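## Task

Take plates C16 and G51 out of plate hotel H1 and put both into the bin WASTE, which must be standing upright at the end. Every other plate must be back home in its original slot, resting there without the robot's help. Finish with the gripper open and the arm moved away.

## Robot and tools

ROBOT. One SCARA-style arm with four axes: a vertical lift, shoulder, elbow and wrist yaw, carrying a parallel two-finger gripper that always stays level (it can rotate about vertical but never tilt). The controlled point, end_effector_position, sits midway between the two rubber finger pads, about 2 to 3 cm back from the fingertips. In the gripper's own axes the fingers point along +x and close along y.

FRAMES. The scene frame has its origin on the table top under the arm base, +z up, and +y to the left when facing along +x. Results report end_effector_position in metres and end_effector_quat_wxyz in this frame; the reported position can be slightly wrong, more so at long reach. Motion commands, however, are given in the gripper's own axes.

STATIONS. H1 is a hotel with 6 slots, numbered from 1 at the bottom; each plate shows its ID on a front label. A plate counts as home when it lies flat on its shelf's two prongs, short edge facing front, behind both front pins and between the side pins. Nest RG, in front of H1, is a place to set a plate down temporarily. WASTE is a loose bin: you may bring a plate to its rim and release it to fall in, but nothing can be recovered from it, and the bin must not be tipped.

execute_actions. Argument actions is a list with zero or one entry; optional pictures (boolean) controls camera images. An empty list just returns the current state. A wait entry is {"steps": n} with n up to 300, counted from the previous result. A motion entry is {"rows": [...], "steps": n}, with 1 to 15 rows and n up to 15 (default 15), each step lasting 1/30 s; one row per step, the last row repeating if rows run out. Each row is five numbers, each in [-1, 1], in the order dx, dy, dz, rz, opening. The first four are an offset (not a pose) in gripper axes, measured from the gripper pose in the most recent result that reported it; before any such result in the scene, or for later calls within one reply, they count from where the arm is when the action begins. Every row counts from that same base, not from the row before. Scale: 1.0 equals 0.6 m of travel or 180 degrees of turn; positive rz turns from +x toward +y. Opening is absolute, not an offset: +1 is fully open (0.140 m), -1 is closed, which still leaves 0.066 m between the pads. Closing fully takes at least about 0.6 s. A rejected call sends nothing. All-zero offsets are not a pause: they pull the arm back to the base pose.

move. Argument target is one five-number row, same layout, frame, scale and base pose as above; speed is the path's peak in m/s, 0.002 to 0.5 (default 0.25), with turning capped at twice that value in rad/s. The path is a straight line lasting 0.5 to 10 s; if it would need longer it stops early, short of target. Rotation takes the shorter direction. The opening is sent when the move starts. The path does not slow for obstacles, the hand may lag, wander, or overshoot the speed (especially with the arm nearly straight). The result adds a move: line with the outcome (done, off_target, moving, held, fault), the limits involved (paced means the sent pose was clipped; held means a safety check blocked some steps, after which the arm may surge), and the remaining distance to target.

wait. Argument seconds, 0 to 10; nothing new is commanded.

zoom_image. Arguments camera (cam_head_left, cam_head_right, cam_high, cam_low, cam_wrist; all 896x504) and region [x0, y0, x1, y1] in pixels from the top-left, no larger than 504 by 504. Gives a closer look at the latest image.

finished_scene. Argument scene (integer 1 or 2) ends that scene for good; its result reports success. Answering with no tool call at all ends every remaining scene.

CONTROL DETAILS. Each step, the commanded pose is clamped to within 70 mm and 16 degrees of the measured pose, then reached by damped inverse kinematics. After an action ends the arm only continues to the last clamped pose, so a far target needs follow-up commands; read the pose in the result. A Hand target line, when shown, is where the controller is heading. Because offsets start from the measured pose, repeating a small push into something rigid adds no force, but into something that yields it keeps going. Joints share speed and acceleration limits and stop together when reversed. The simulation keeps running while you compose replies.

RESULT LINES. Joint positions gives lift (m, 0 to 0.55), shoulder (-2 to 2 rad), elbow (-2.8 to 2.8 rad), wrist yaw (-12.566 to 12.566 rad), then pad gap (m). grip_measured is the finger opening on the command scale; it may be offset by up to about 1 mm throughout a scene. To grasp, command roughly 0.04 below grip_measured; a smaller margin grips more gently. Pads exert about 18 N each; fast closing squeezes harder. A pose unreachable line means the clearance check altered or stopped the command; HELD marks steps where this happened. MOTOR HOT appears from 85 °C; at 100 °C an OVER-TEMPERATURE FAULT brakes the arm until it cools. Holding loads heats motors.

AVOID. Keep the elbow more than 0.4 rad away from 0, or the arm may fold and fault. Contact torque reaching a load limit (lift 56.4 N, shoulder 8.46 N m, elbow 4.23 N m, wrist yaw 1.41 N m, including held weight) halts the arm for 10 s and drops the rest of the call. Never push or drop anything off the table; avoid dropped plates, slips, slams, fast collisions and hard pushing. Random brief tugs on held parts or nudges to loose items may occur, so check grip and positions.

Each tool is called after "Request:" as name(argument=value, ...) on one line, values as JSON.

## Session

Request:
execute_actions(actions=[])

Scene clock: 0.00 s of 9600.00 s.
end_effector_position=(+0.4303, +0.0320, +0.1324) grip_measured=+0.97 end_effector_quat_wxyz=(+0.920, +0.000, +0.000, -0.392)
Joint positions: [ 0.127 -0.291 -0.804  0.29   0.139]
Motor temperatures (°C, as the motors report them): [34 25 27 27]
Hand target: +0.430, +0.032, +0.132; +0.920, +0.000, +0.000, -0.392

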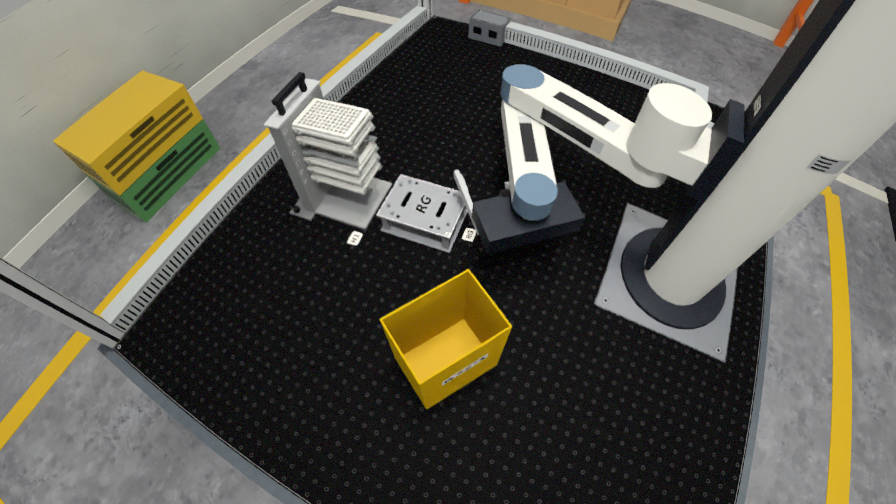

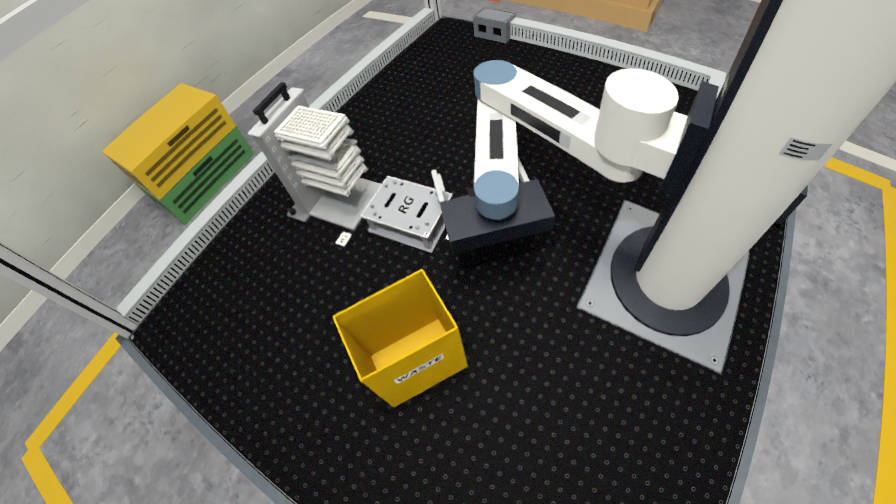

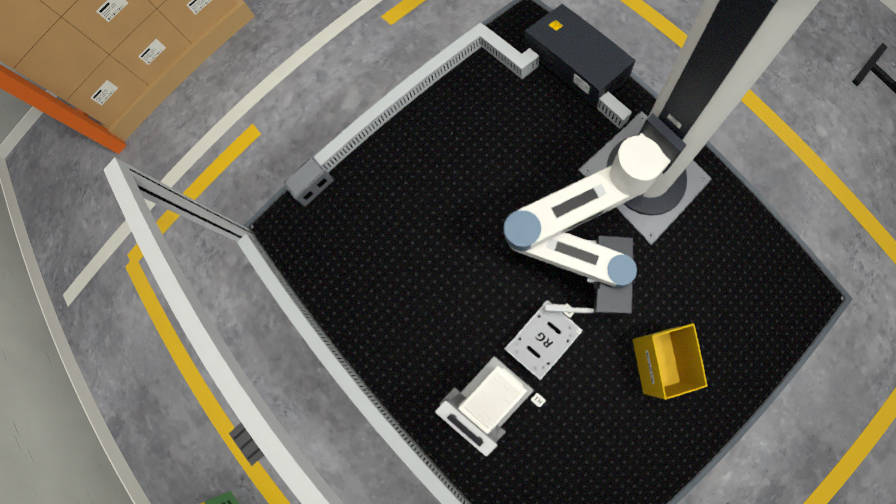

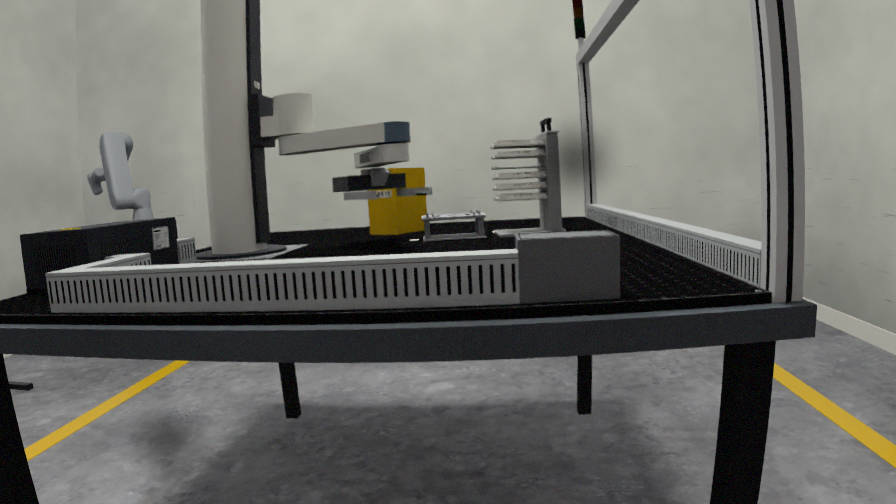

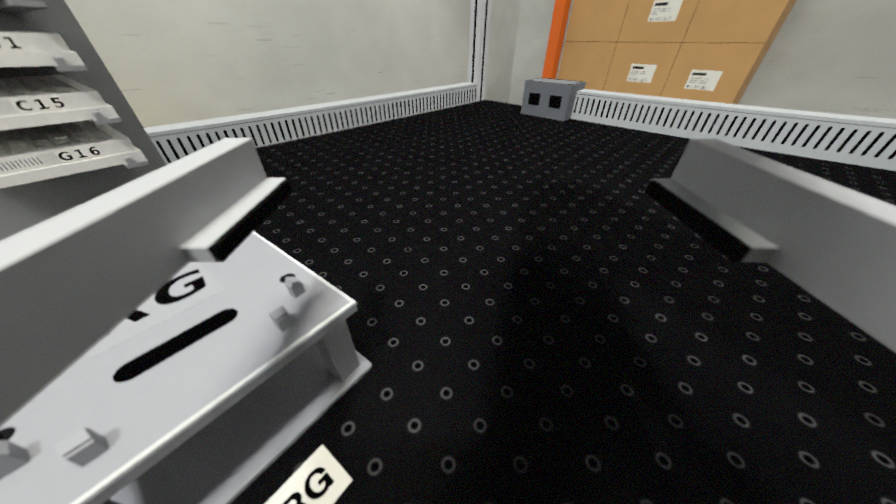

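Request:
move(target=[-0.055,0.215,0.12,0.284,0.2], speed=0.3)

Scene clock: 8.47 s of 9600.00 s.
end_effector_position=(+0.5005, +0.1452, +0.2045) grip_measured=+0.20 end_effector_quat_wxyz=(+0.999, +0.000, +0.000, +0.043)
Joint positions: [ 0.199 -0.342 -0.899  1.327  0.11 ]
Motor temperatures (°C, as the motors report them): [34 25 27 27]
Hand target: +0.500, +0.145, +0.204; +0.999, +0.000, +0.000, +0.043
Off the commanded pose: 0.000 m, 0 deg.
After step 90, 3.63 s passed at rest.
move: done

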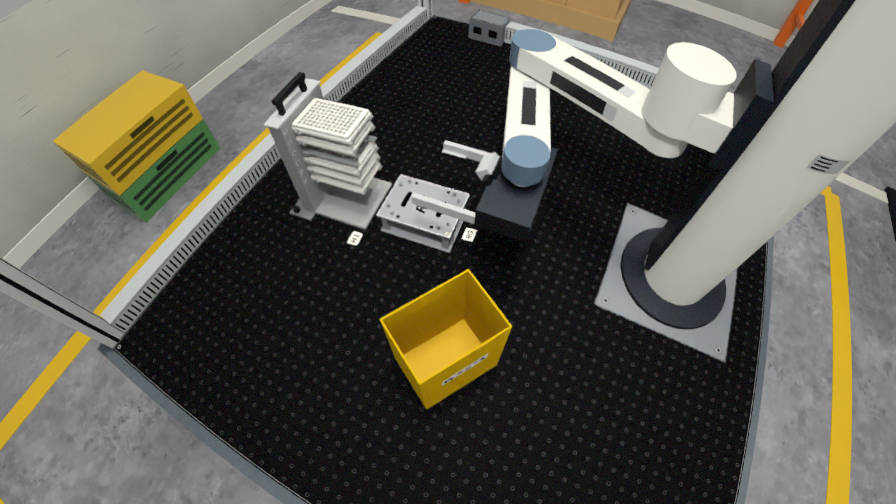

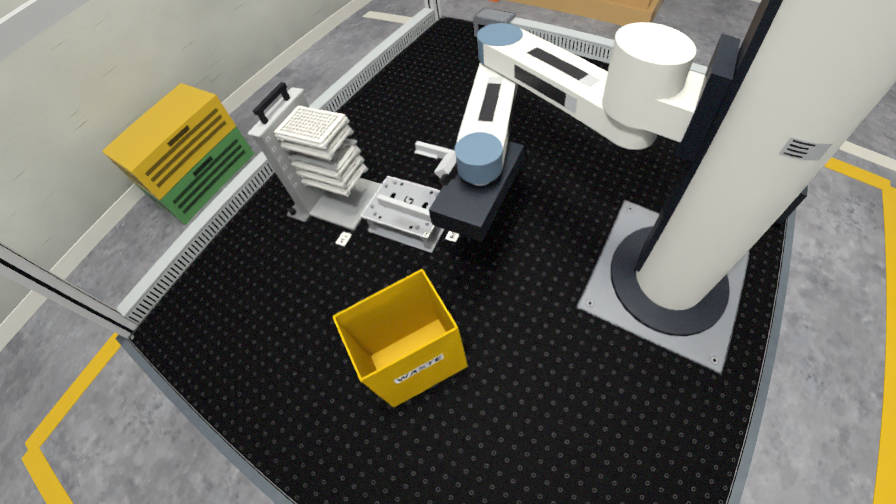

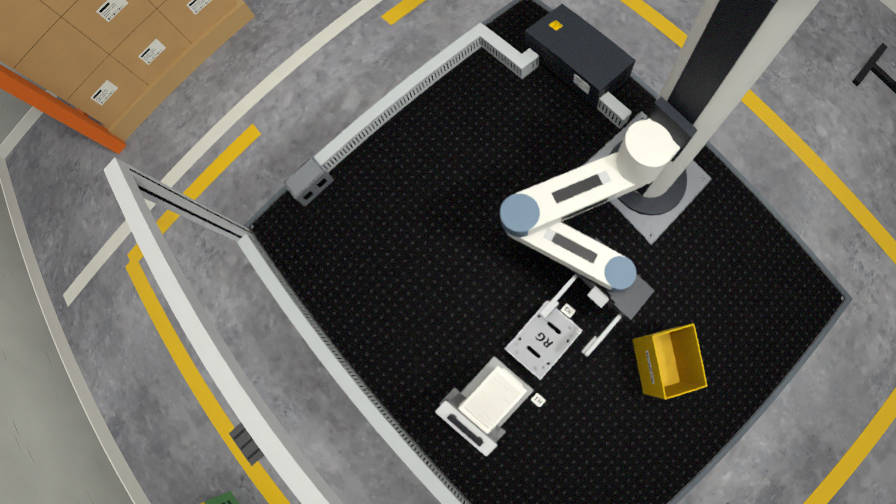

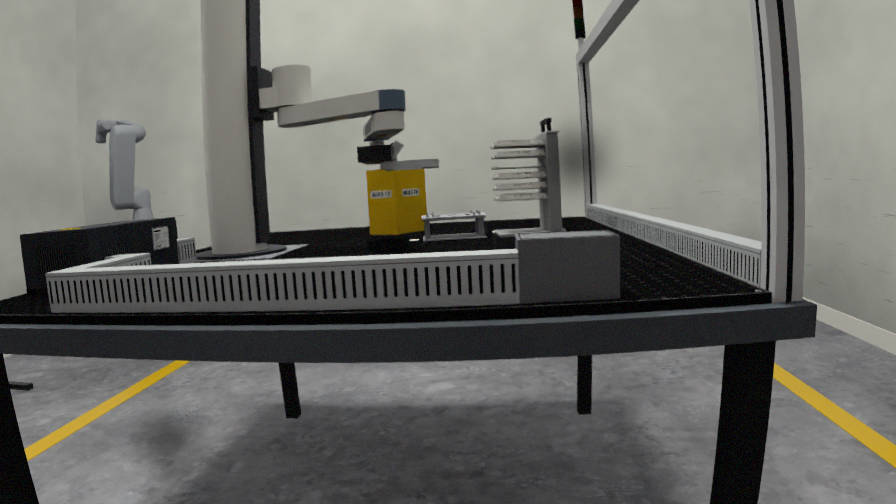

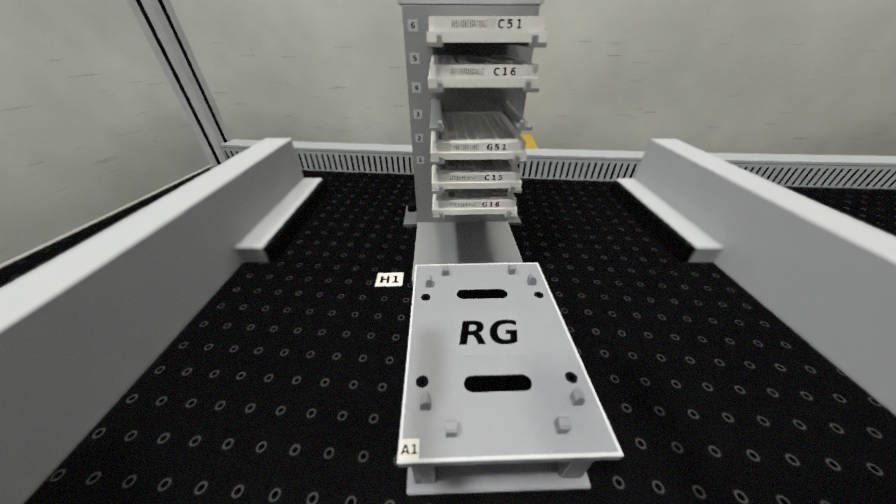

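Request:
move(target=[0.28,-0.031,0.034,0,0.2], speed=0.3)

Scene clock: 14.57 s of 9600.00 s.
end_effector_position=(+0.6695, +0.1412, +0.2249) grip_measured=+0.20 end_effector_quat_wxyz=(+0.999, +0.000, +0.000, +0.043)
Joint positions: [ 0.22  -0.338 -1.621  2.045  0.11 ]
Motor temperatures (°C, as the motors report them): [34 25 27 27]
Hand target: +0.669, +0.141, +0.225; +0.999, +0.000, +0.000, +0.043
Off the commanded pose: 0.000 m, 0 deg.
After step 90, 2.07 s passed at rest.
move: done

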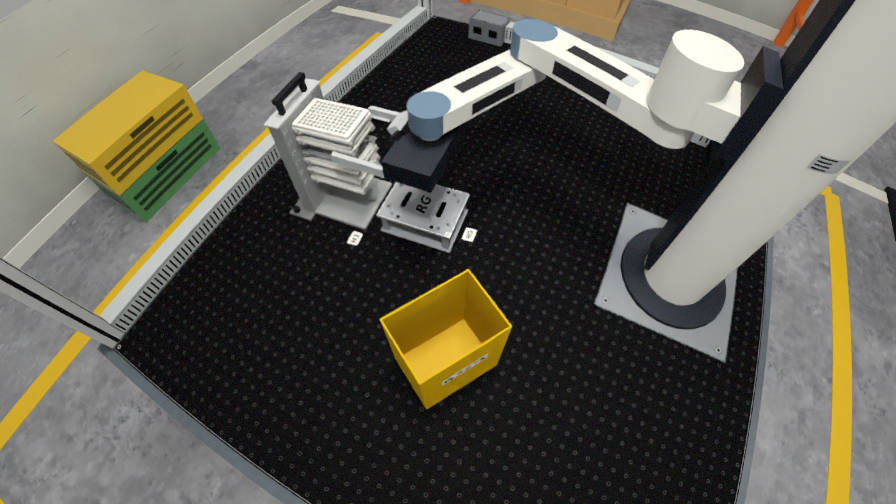

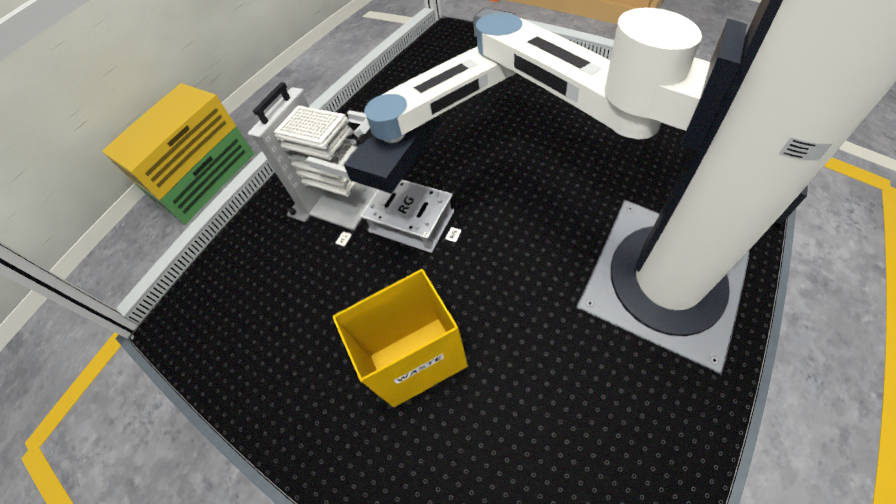

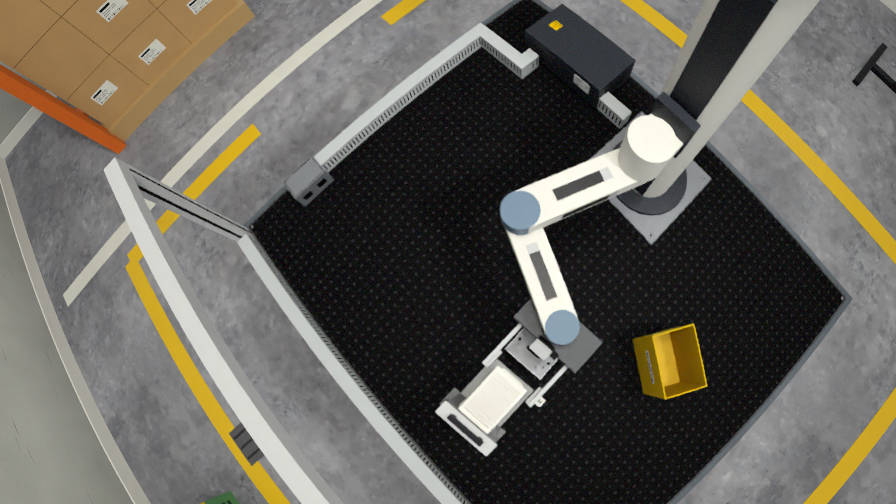

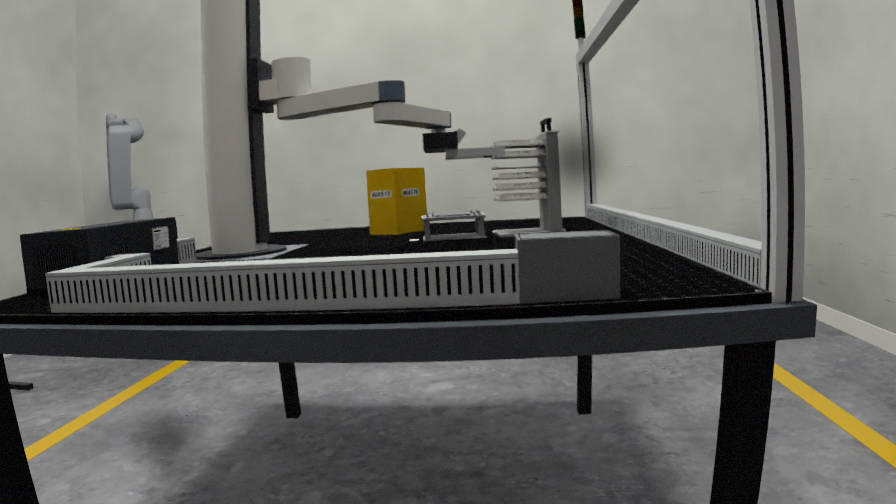

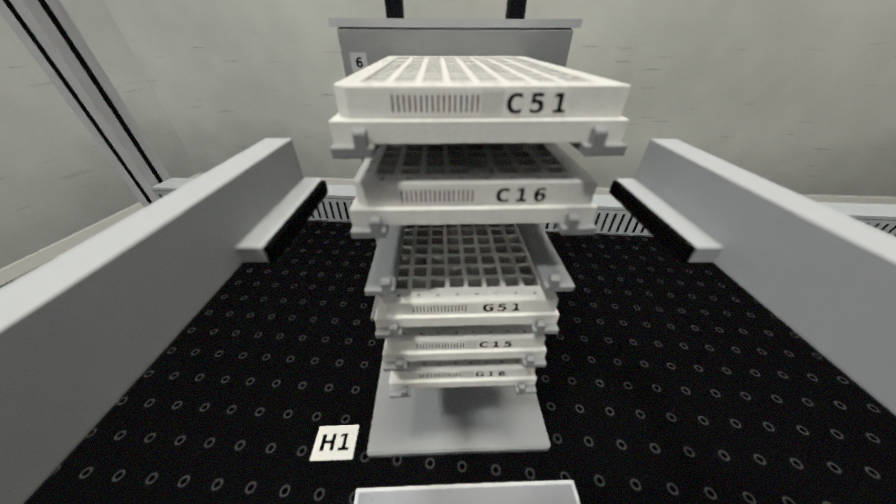

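Request:
move(target=[0,-0.002,-0.0075,0.003,0.2])

Request:
move(target=[0.11,0,0,0,0.2], speed=0.12)

Request:
move(target=[0,0,0,0,-0.54])

Request:
move(target=[0,0,0.011,0,-0.54], speed=0.03)

Scene clock: 24.03 s of 9600.00 s.
end_effector_position=(+0.6696, +0.1400, +0.2204) grip_measured=+0.20 end_effector_quat_wxyz=(+0.999, +0.000, +0.000, +0.048)
Joint positions: [ 0.215 -0.346 -1.617  2.059  0.11 ]
Motor temperatures (°C, as the motors report them): [34 25 27 27]
Hand target: +0.670, +0.140, +0.220; +0.999, +0.000, +0.000, +0.048
Off the commanded pose: 0.000 m, 0 deg.
After step 90, 5.77 s passed at rest.
move: done

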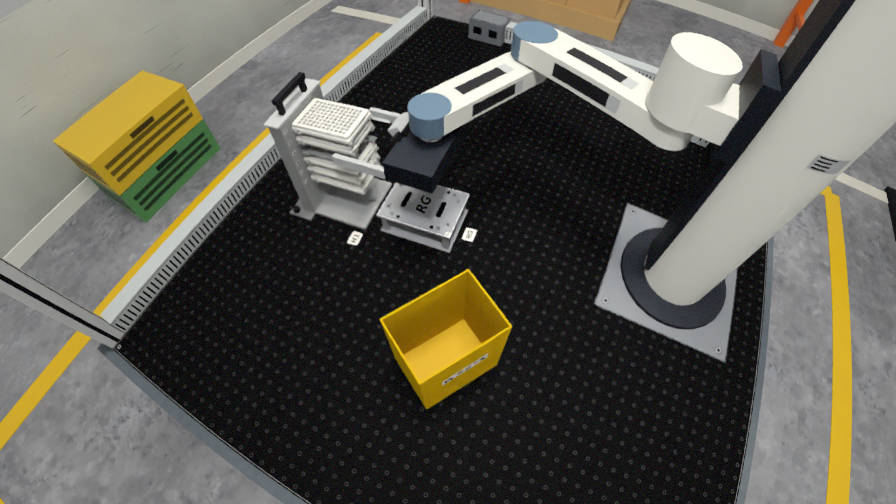

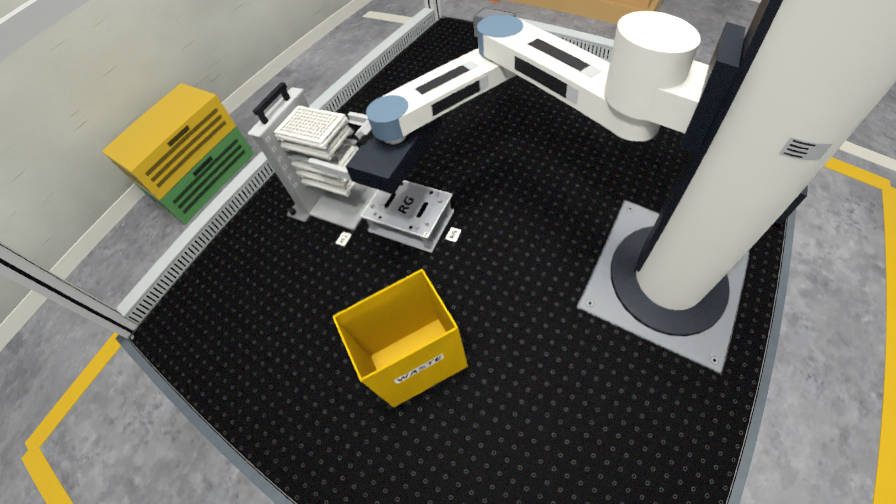

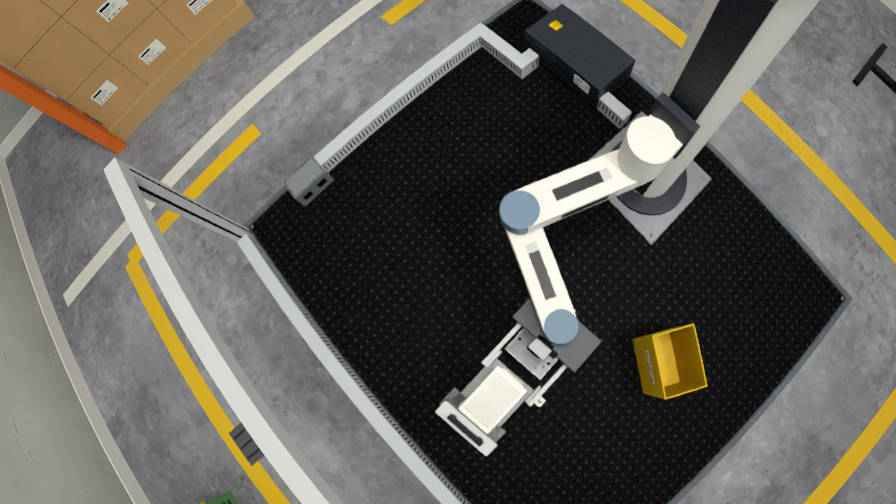

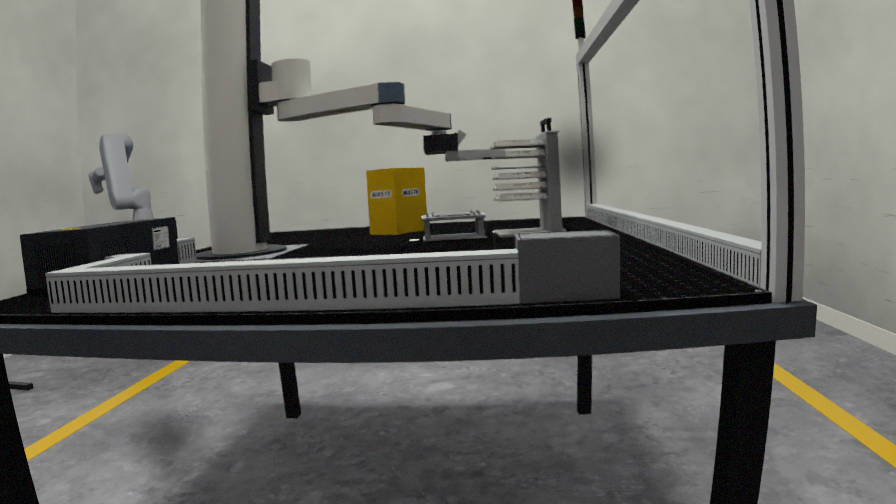

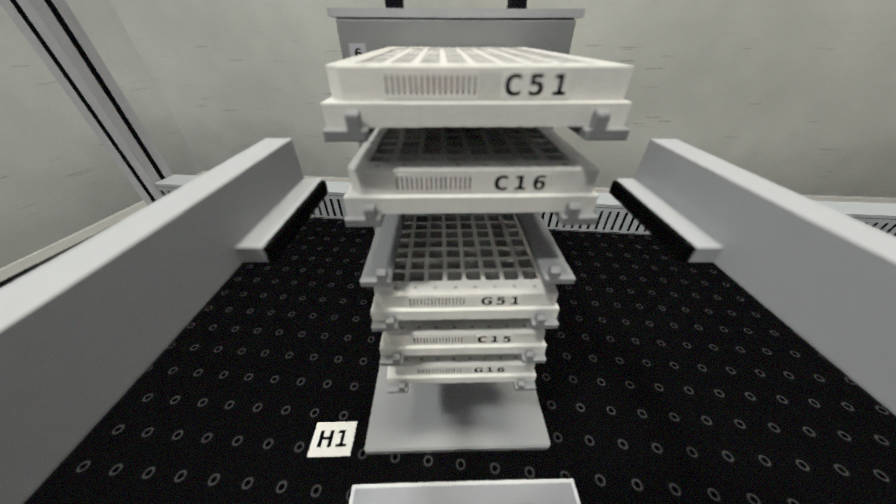

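Scene clock: 24.90 s of 9600.00 s.
end_effector_position=(+0.7354, +0.1462, +0.2204) grip_measured=+0.20 end_effector_quat_wxyz=(+0.999, +0.000, +0.000, +0.047)
Joint positions: [ 0.215 -0.205 -2.024  2.324  0.11 ]
Motor temperatures (°C, as the motors report them): [34 25 27 27]
Hand target: +0.735, +0.146, +0.220; +0.999, +0.000, +0.000, +0.048
Off the commanded pose: 0.000 m, 0 deg.
move: done

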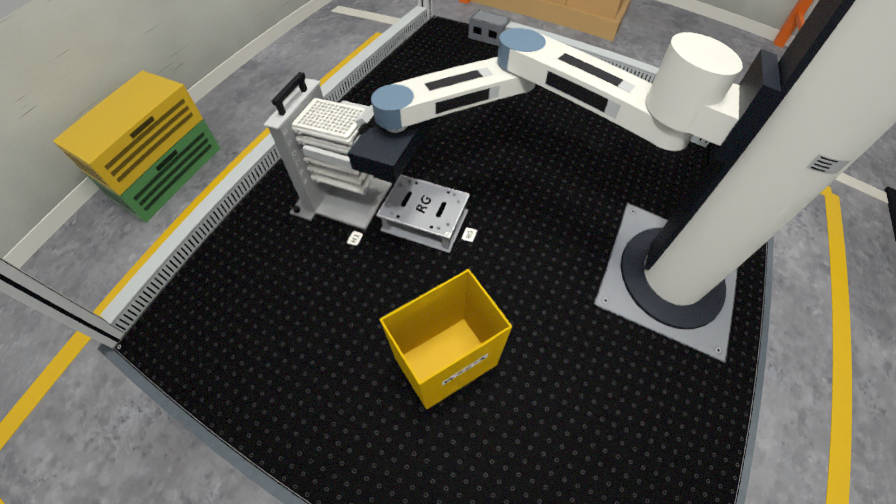

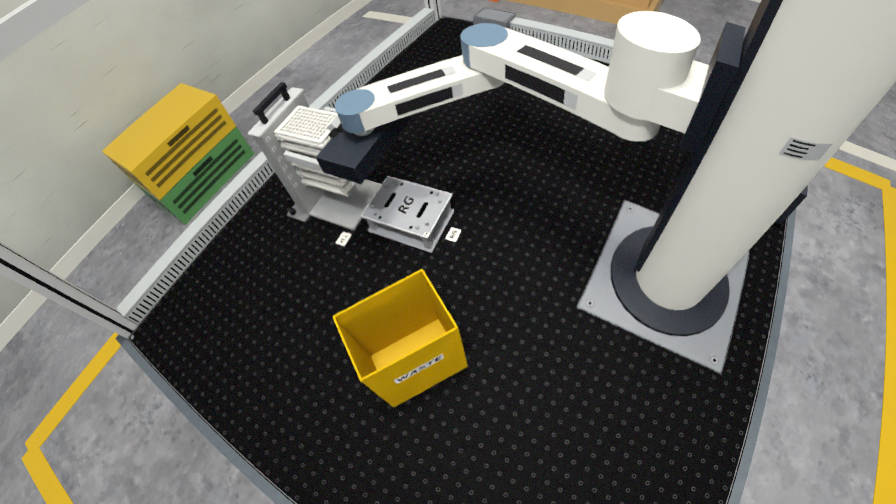

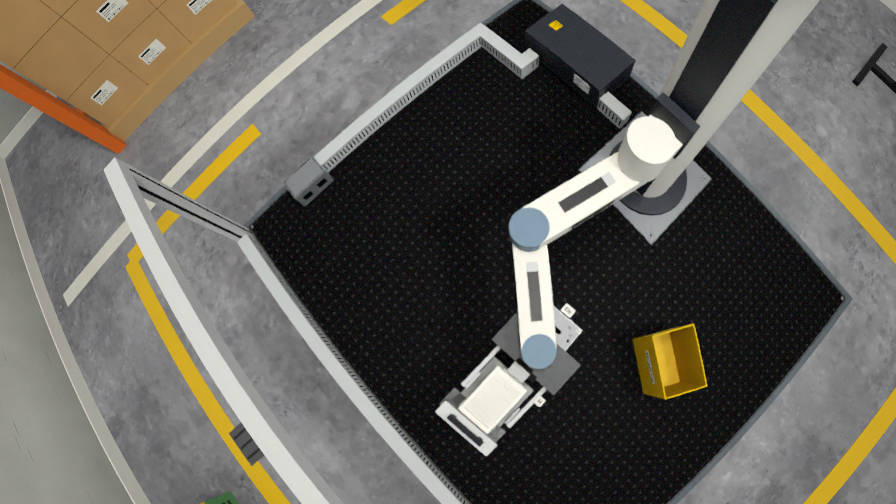

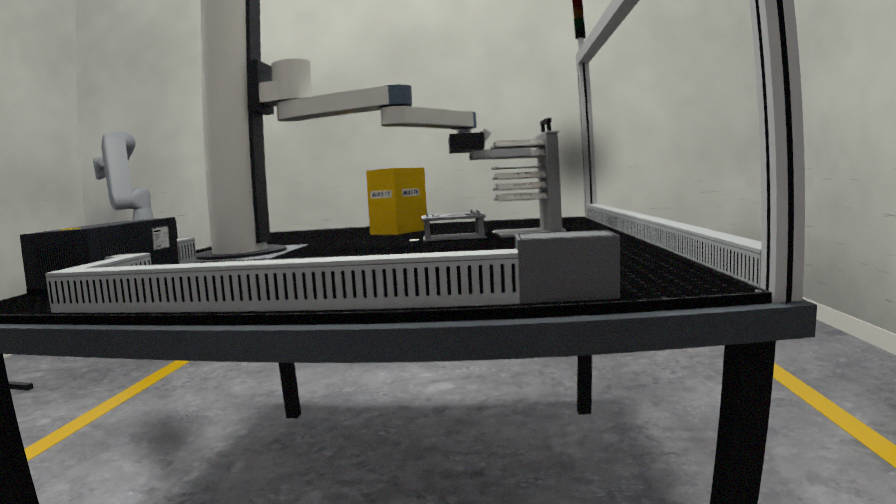

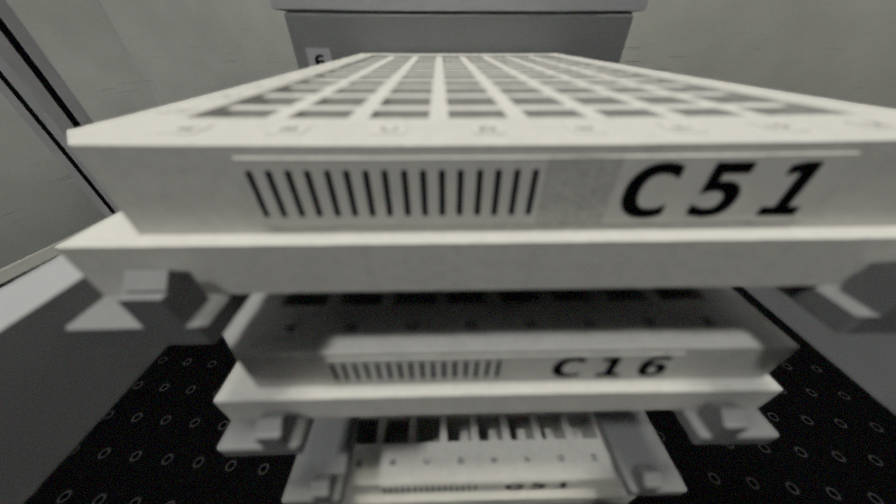

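Scene clock: 25.40 s of 9600.00 s.
end_effector_position=(+0.7350, +0.1478, +0.2204) grip_measured=-0.50 end_effector_quat_wxyz=(+0.999, +0.000, +0.000, +0.051)
Joint positions: [ 0.215 -0.203 -2.024  2.329  0.085]
Motor temperatures (°C, as the motors report them): [34 25 27 27]
Hand target: +0.735, +0.146, +0.220; +0.999, +0.000, +0.000, +0.047
Off the commanded pose: 0.002 m, 0 deg.
move: done

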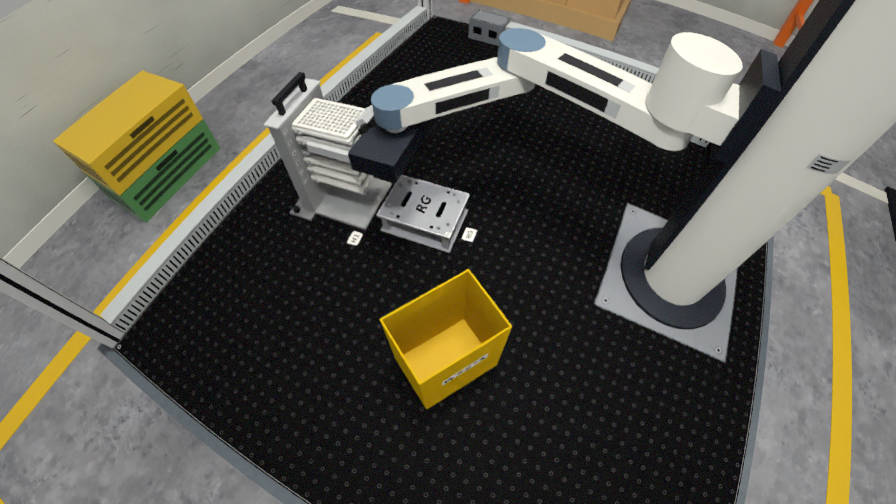

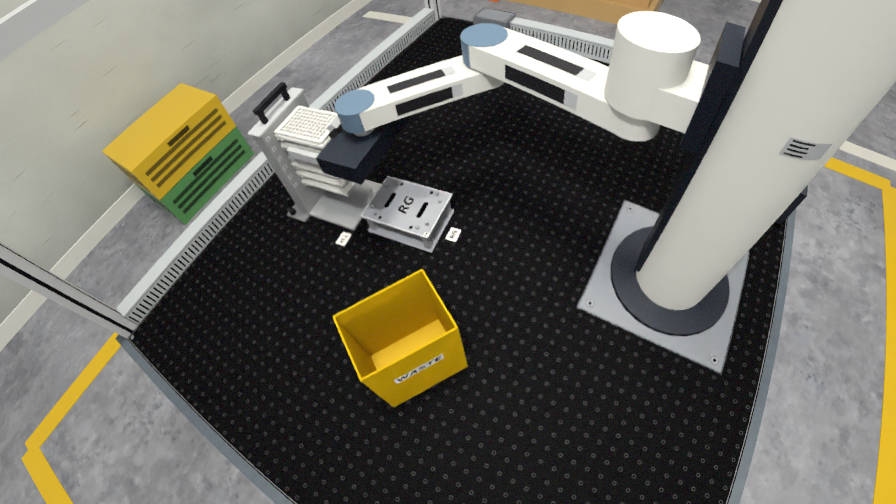

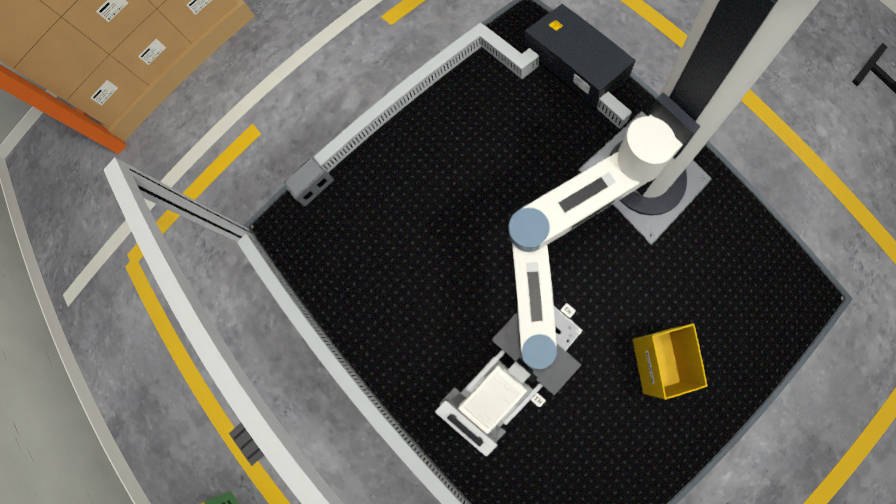

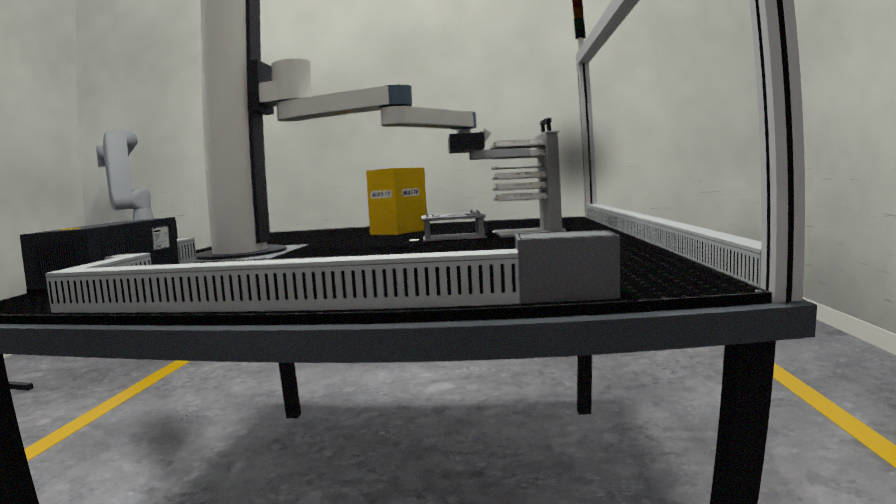

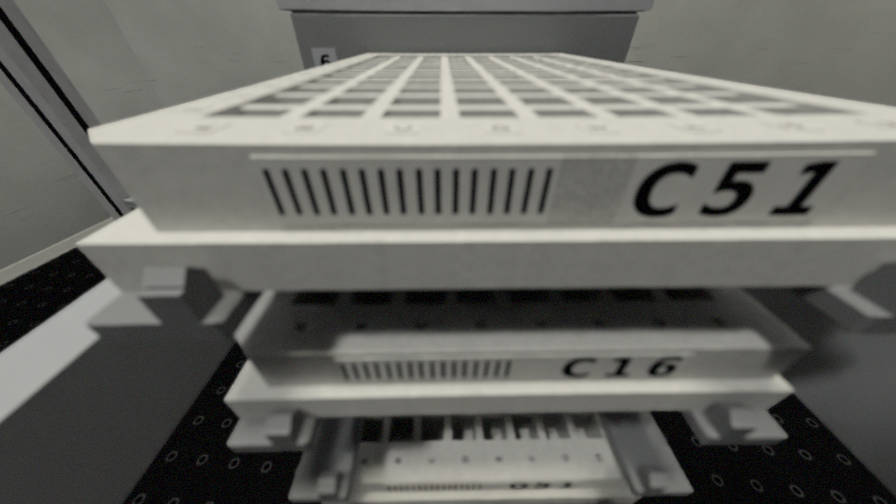

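Scene clock: 26.10 s of 9600.00 s.
end_effector_position=(+0.7350, +0.1479, +0.2270) grip_measured=-0.50 end_effector_quat_wxyz=(+0.999, +0.000, +0.000, +0.051)
Joint positions: [ 0.222 -0.203 -2.024  2.33   0.084]
Motor temperatures (°C, as the motors report them): [34 25 27 27]
Hand target: +0.735, +0.148, +0.227; +0.999, +0.000, +0.000, +0.051
Off the commanded pose: 0.000 m, 0 deg.
move: done

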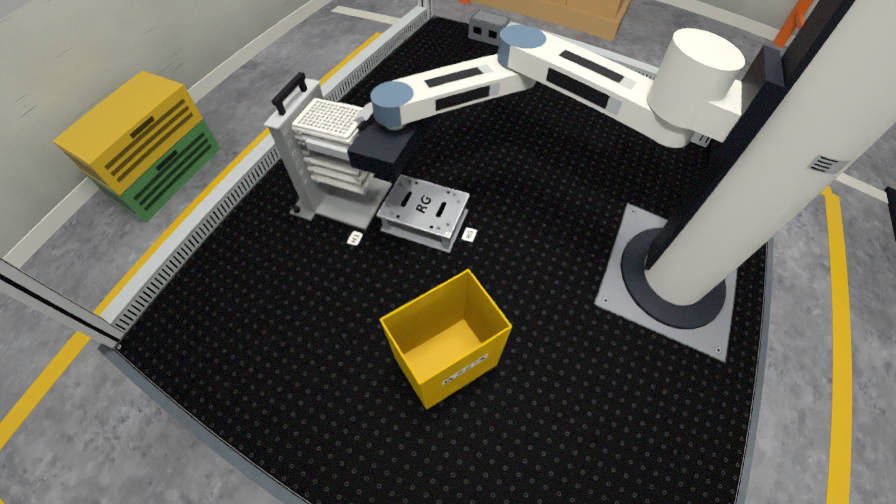

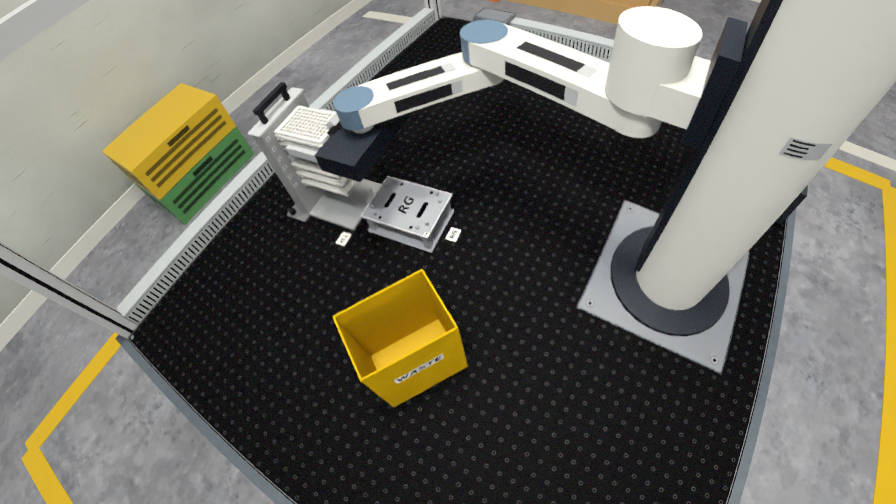

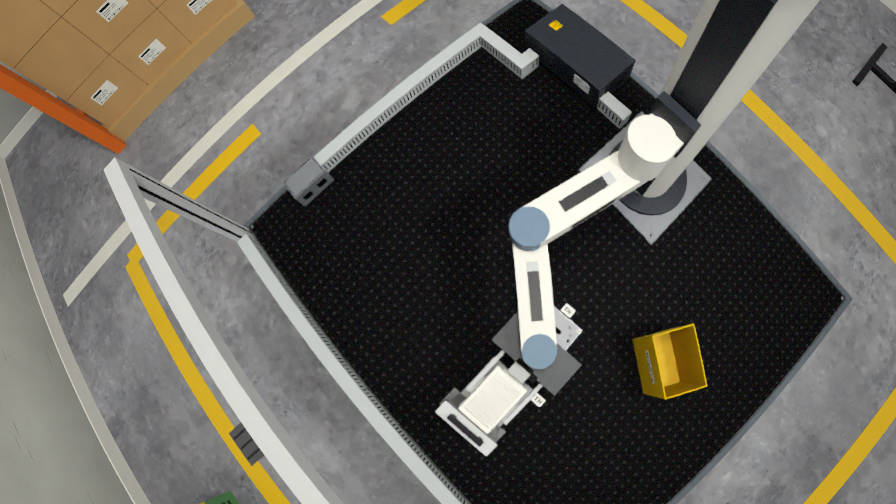

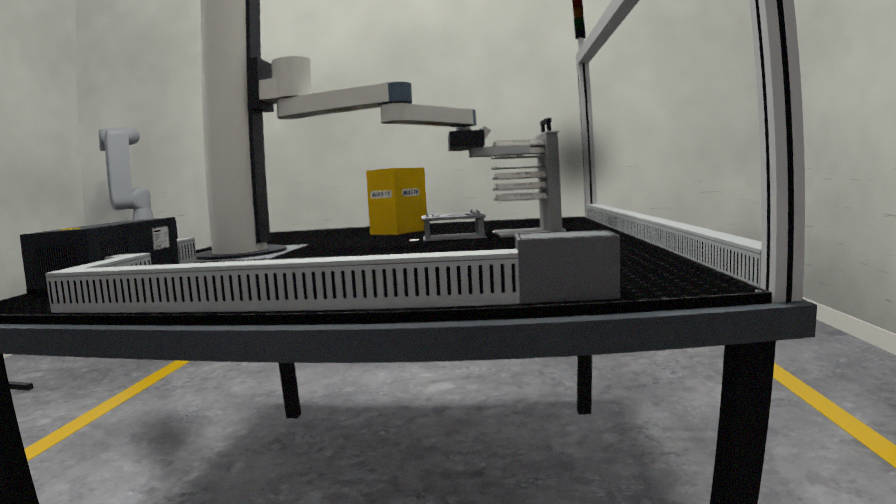

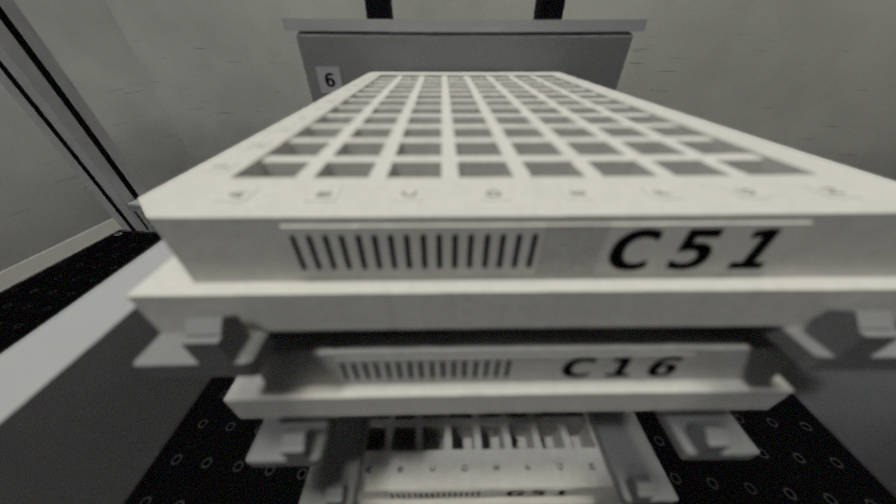

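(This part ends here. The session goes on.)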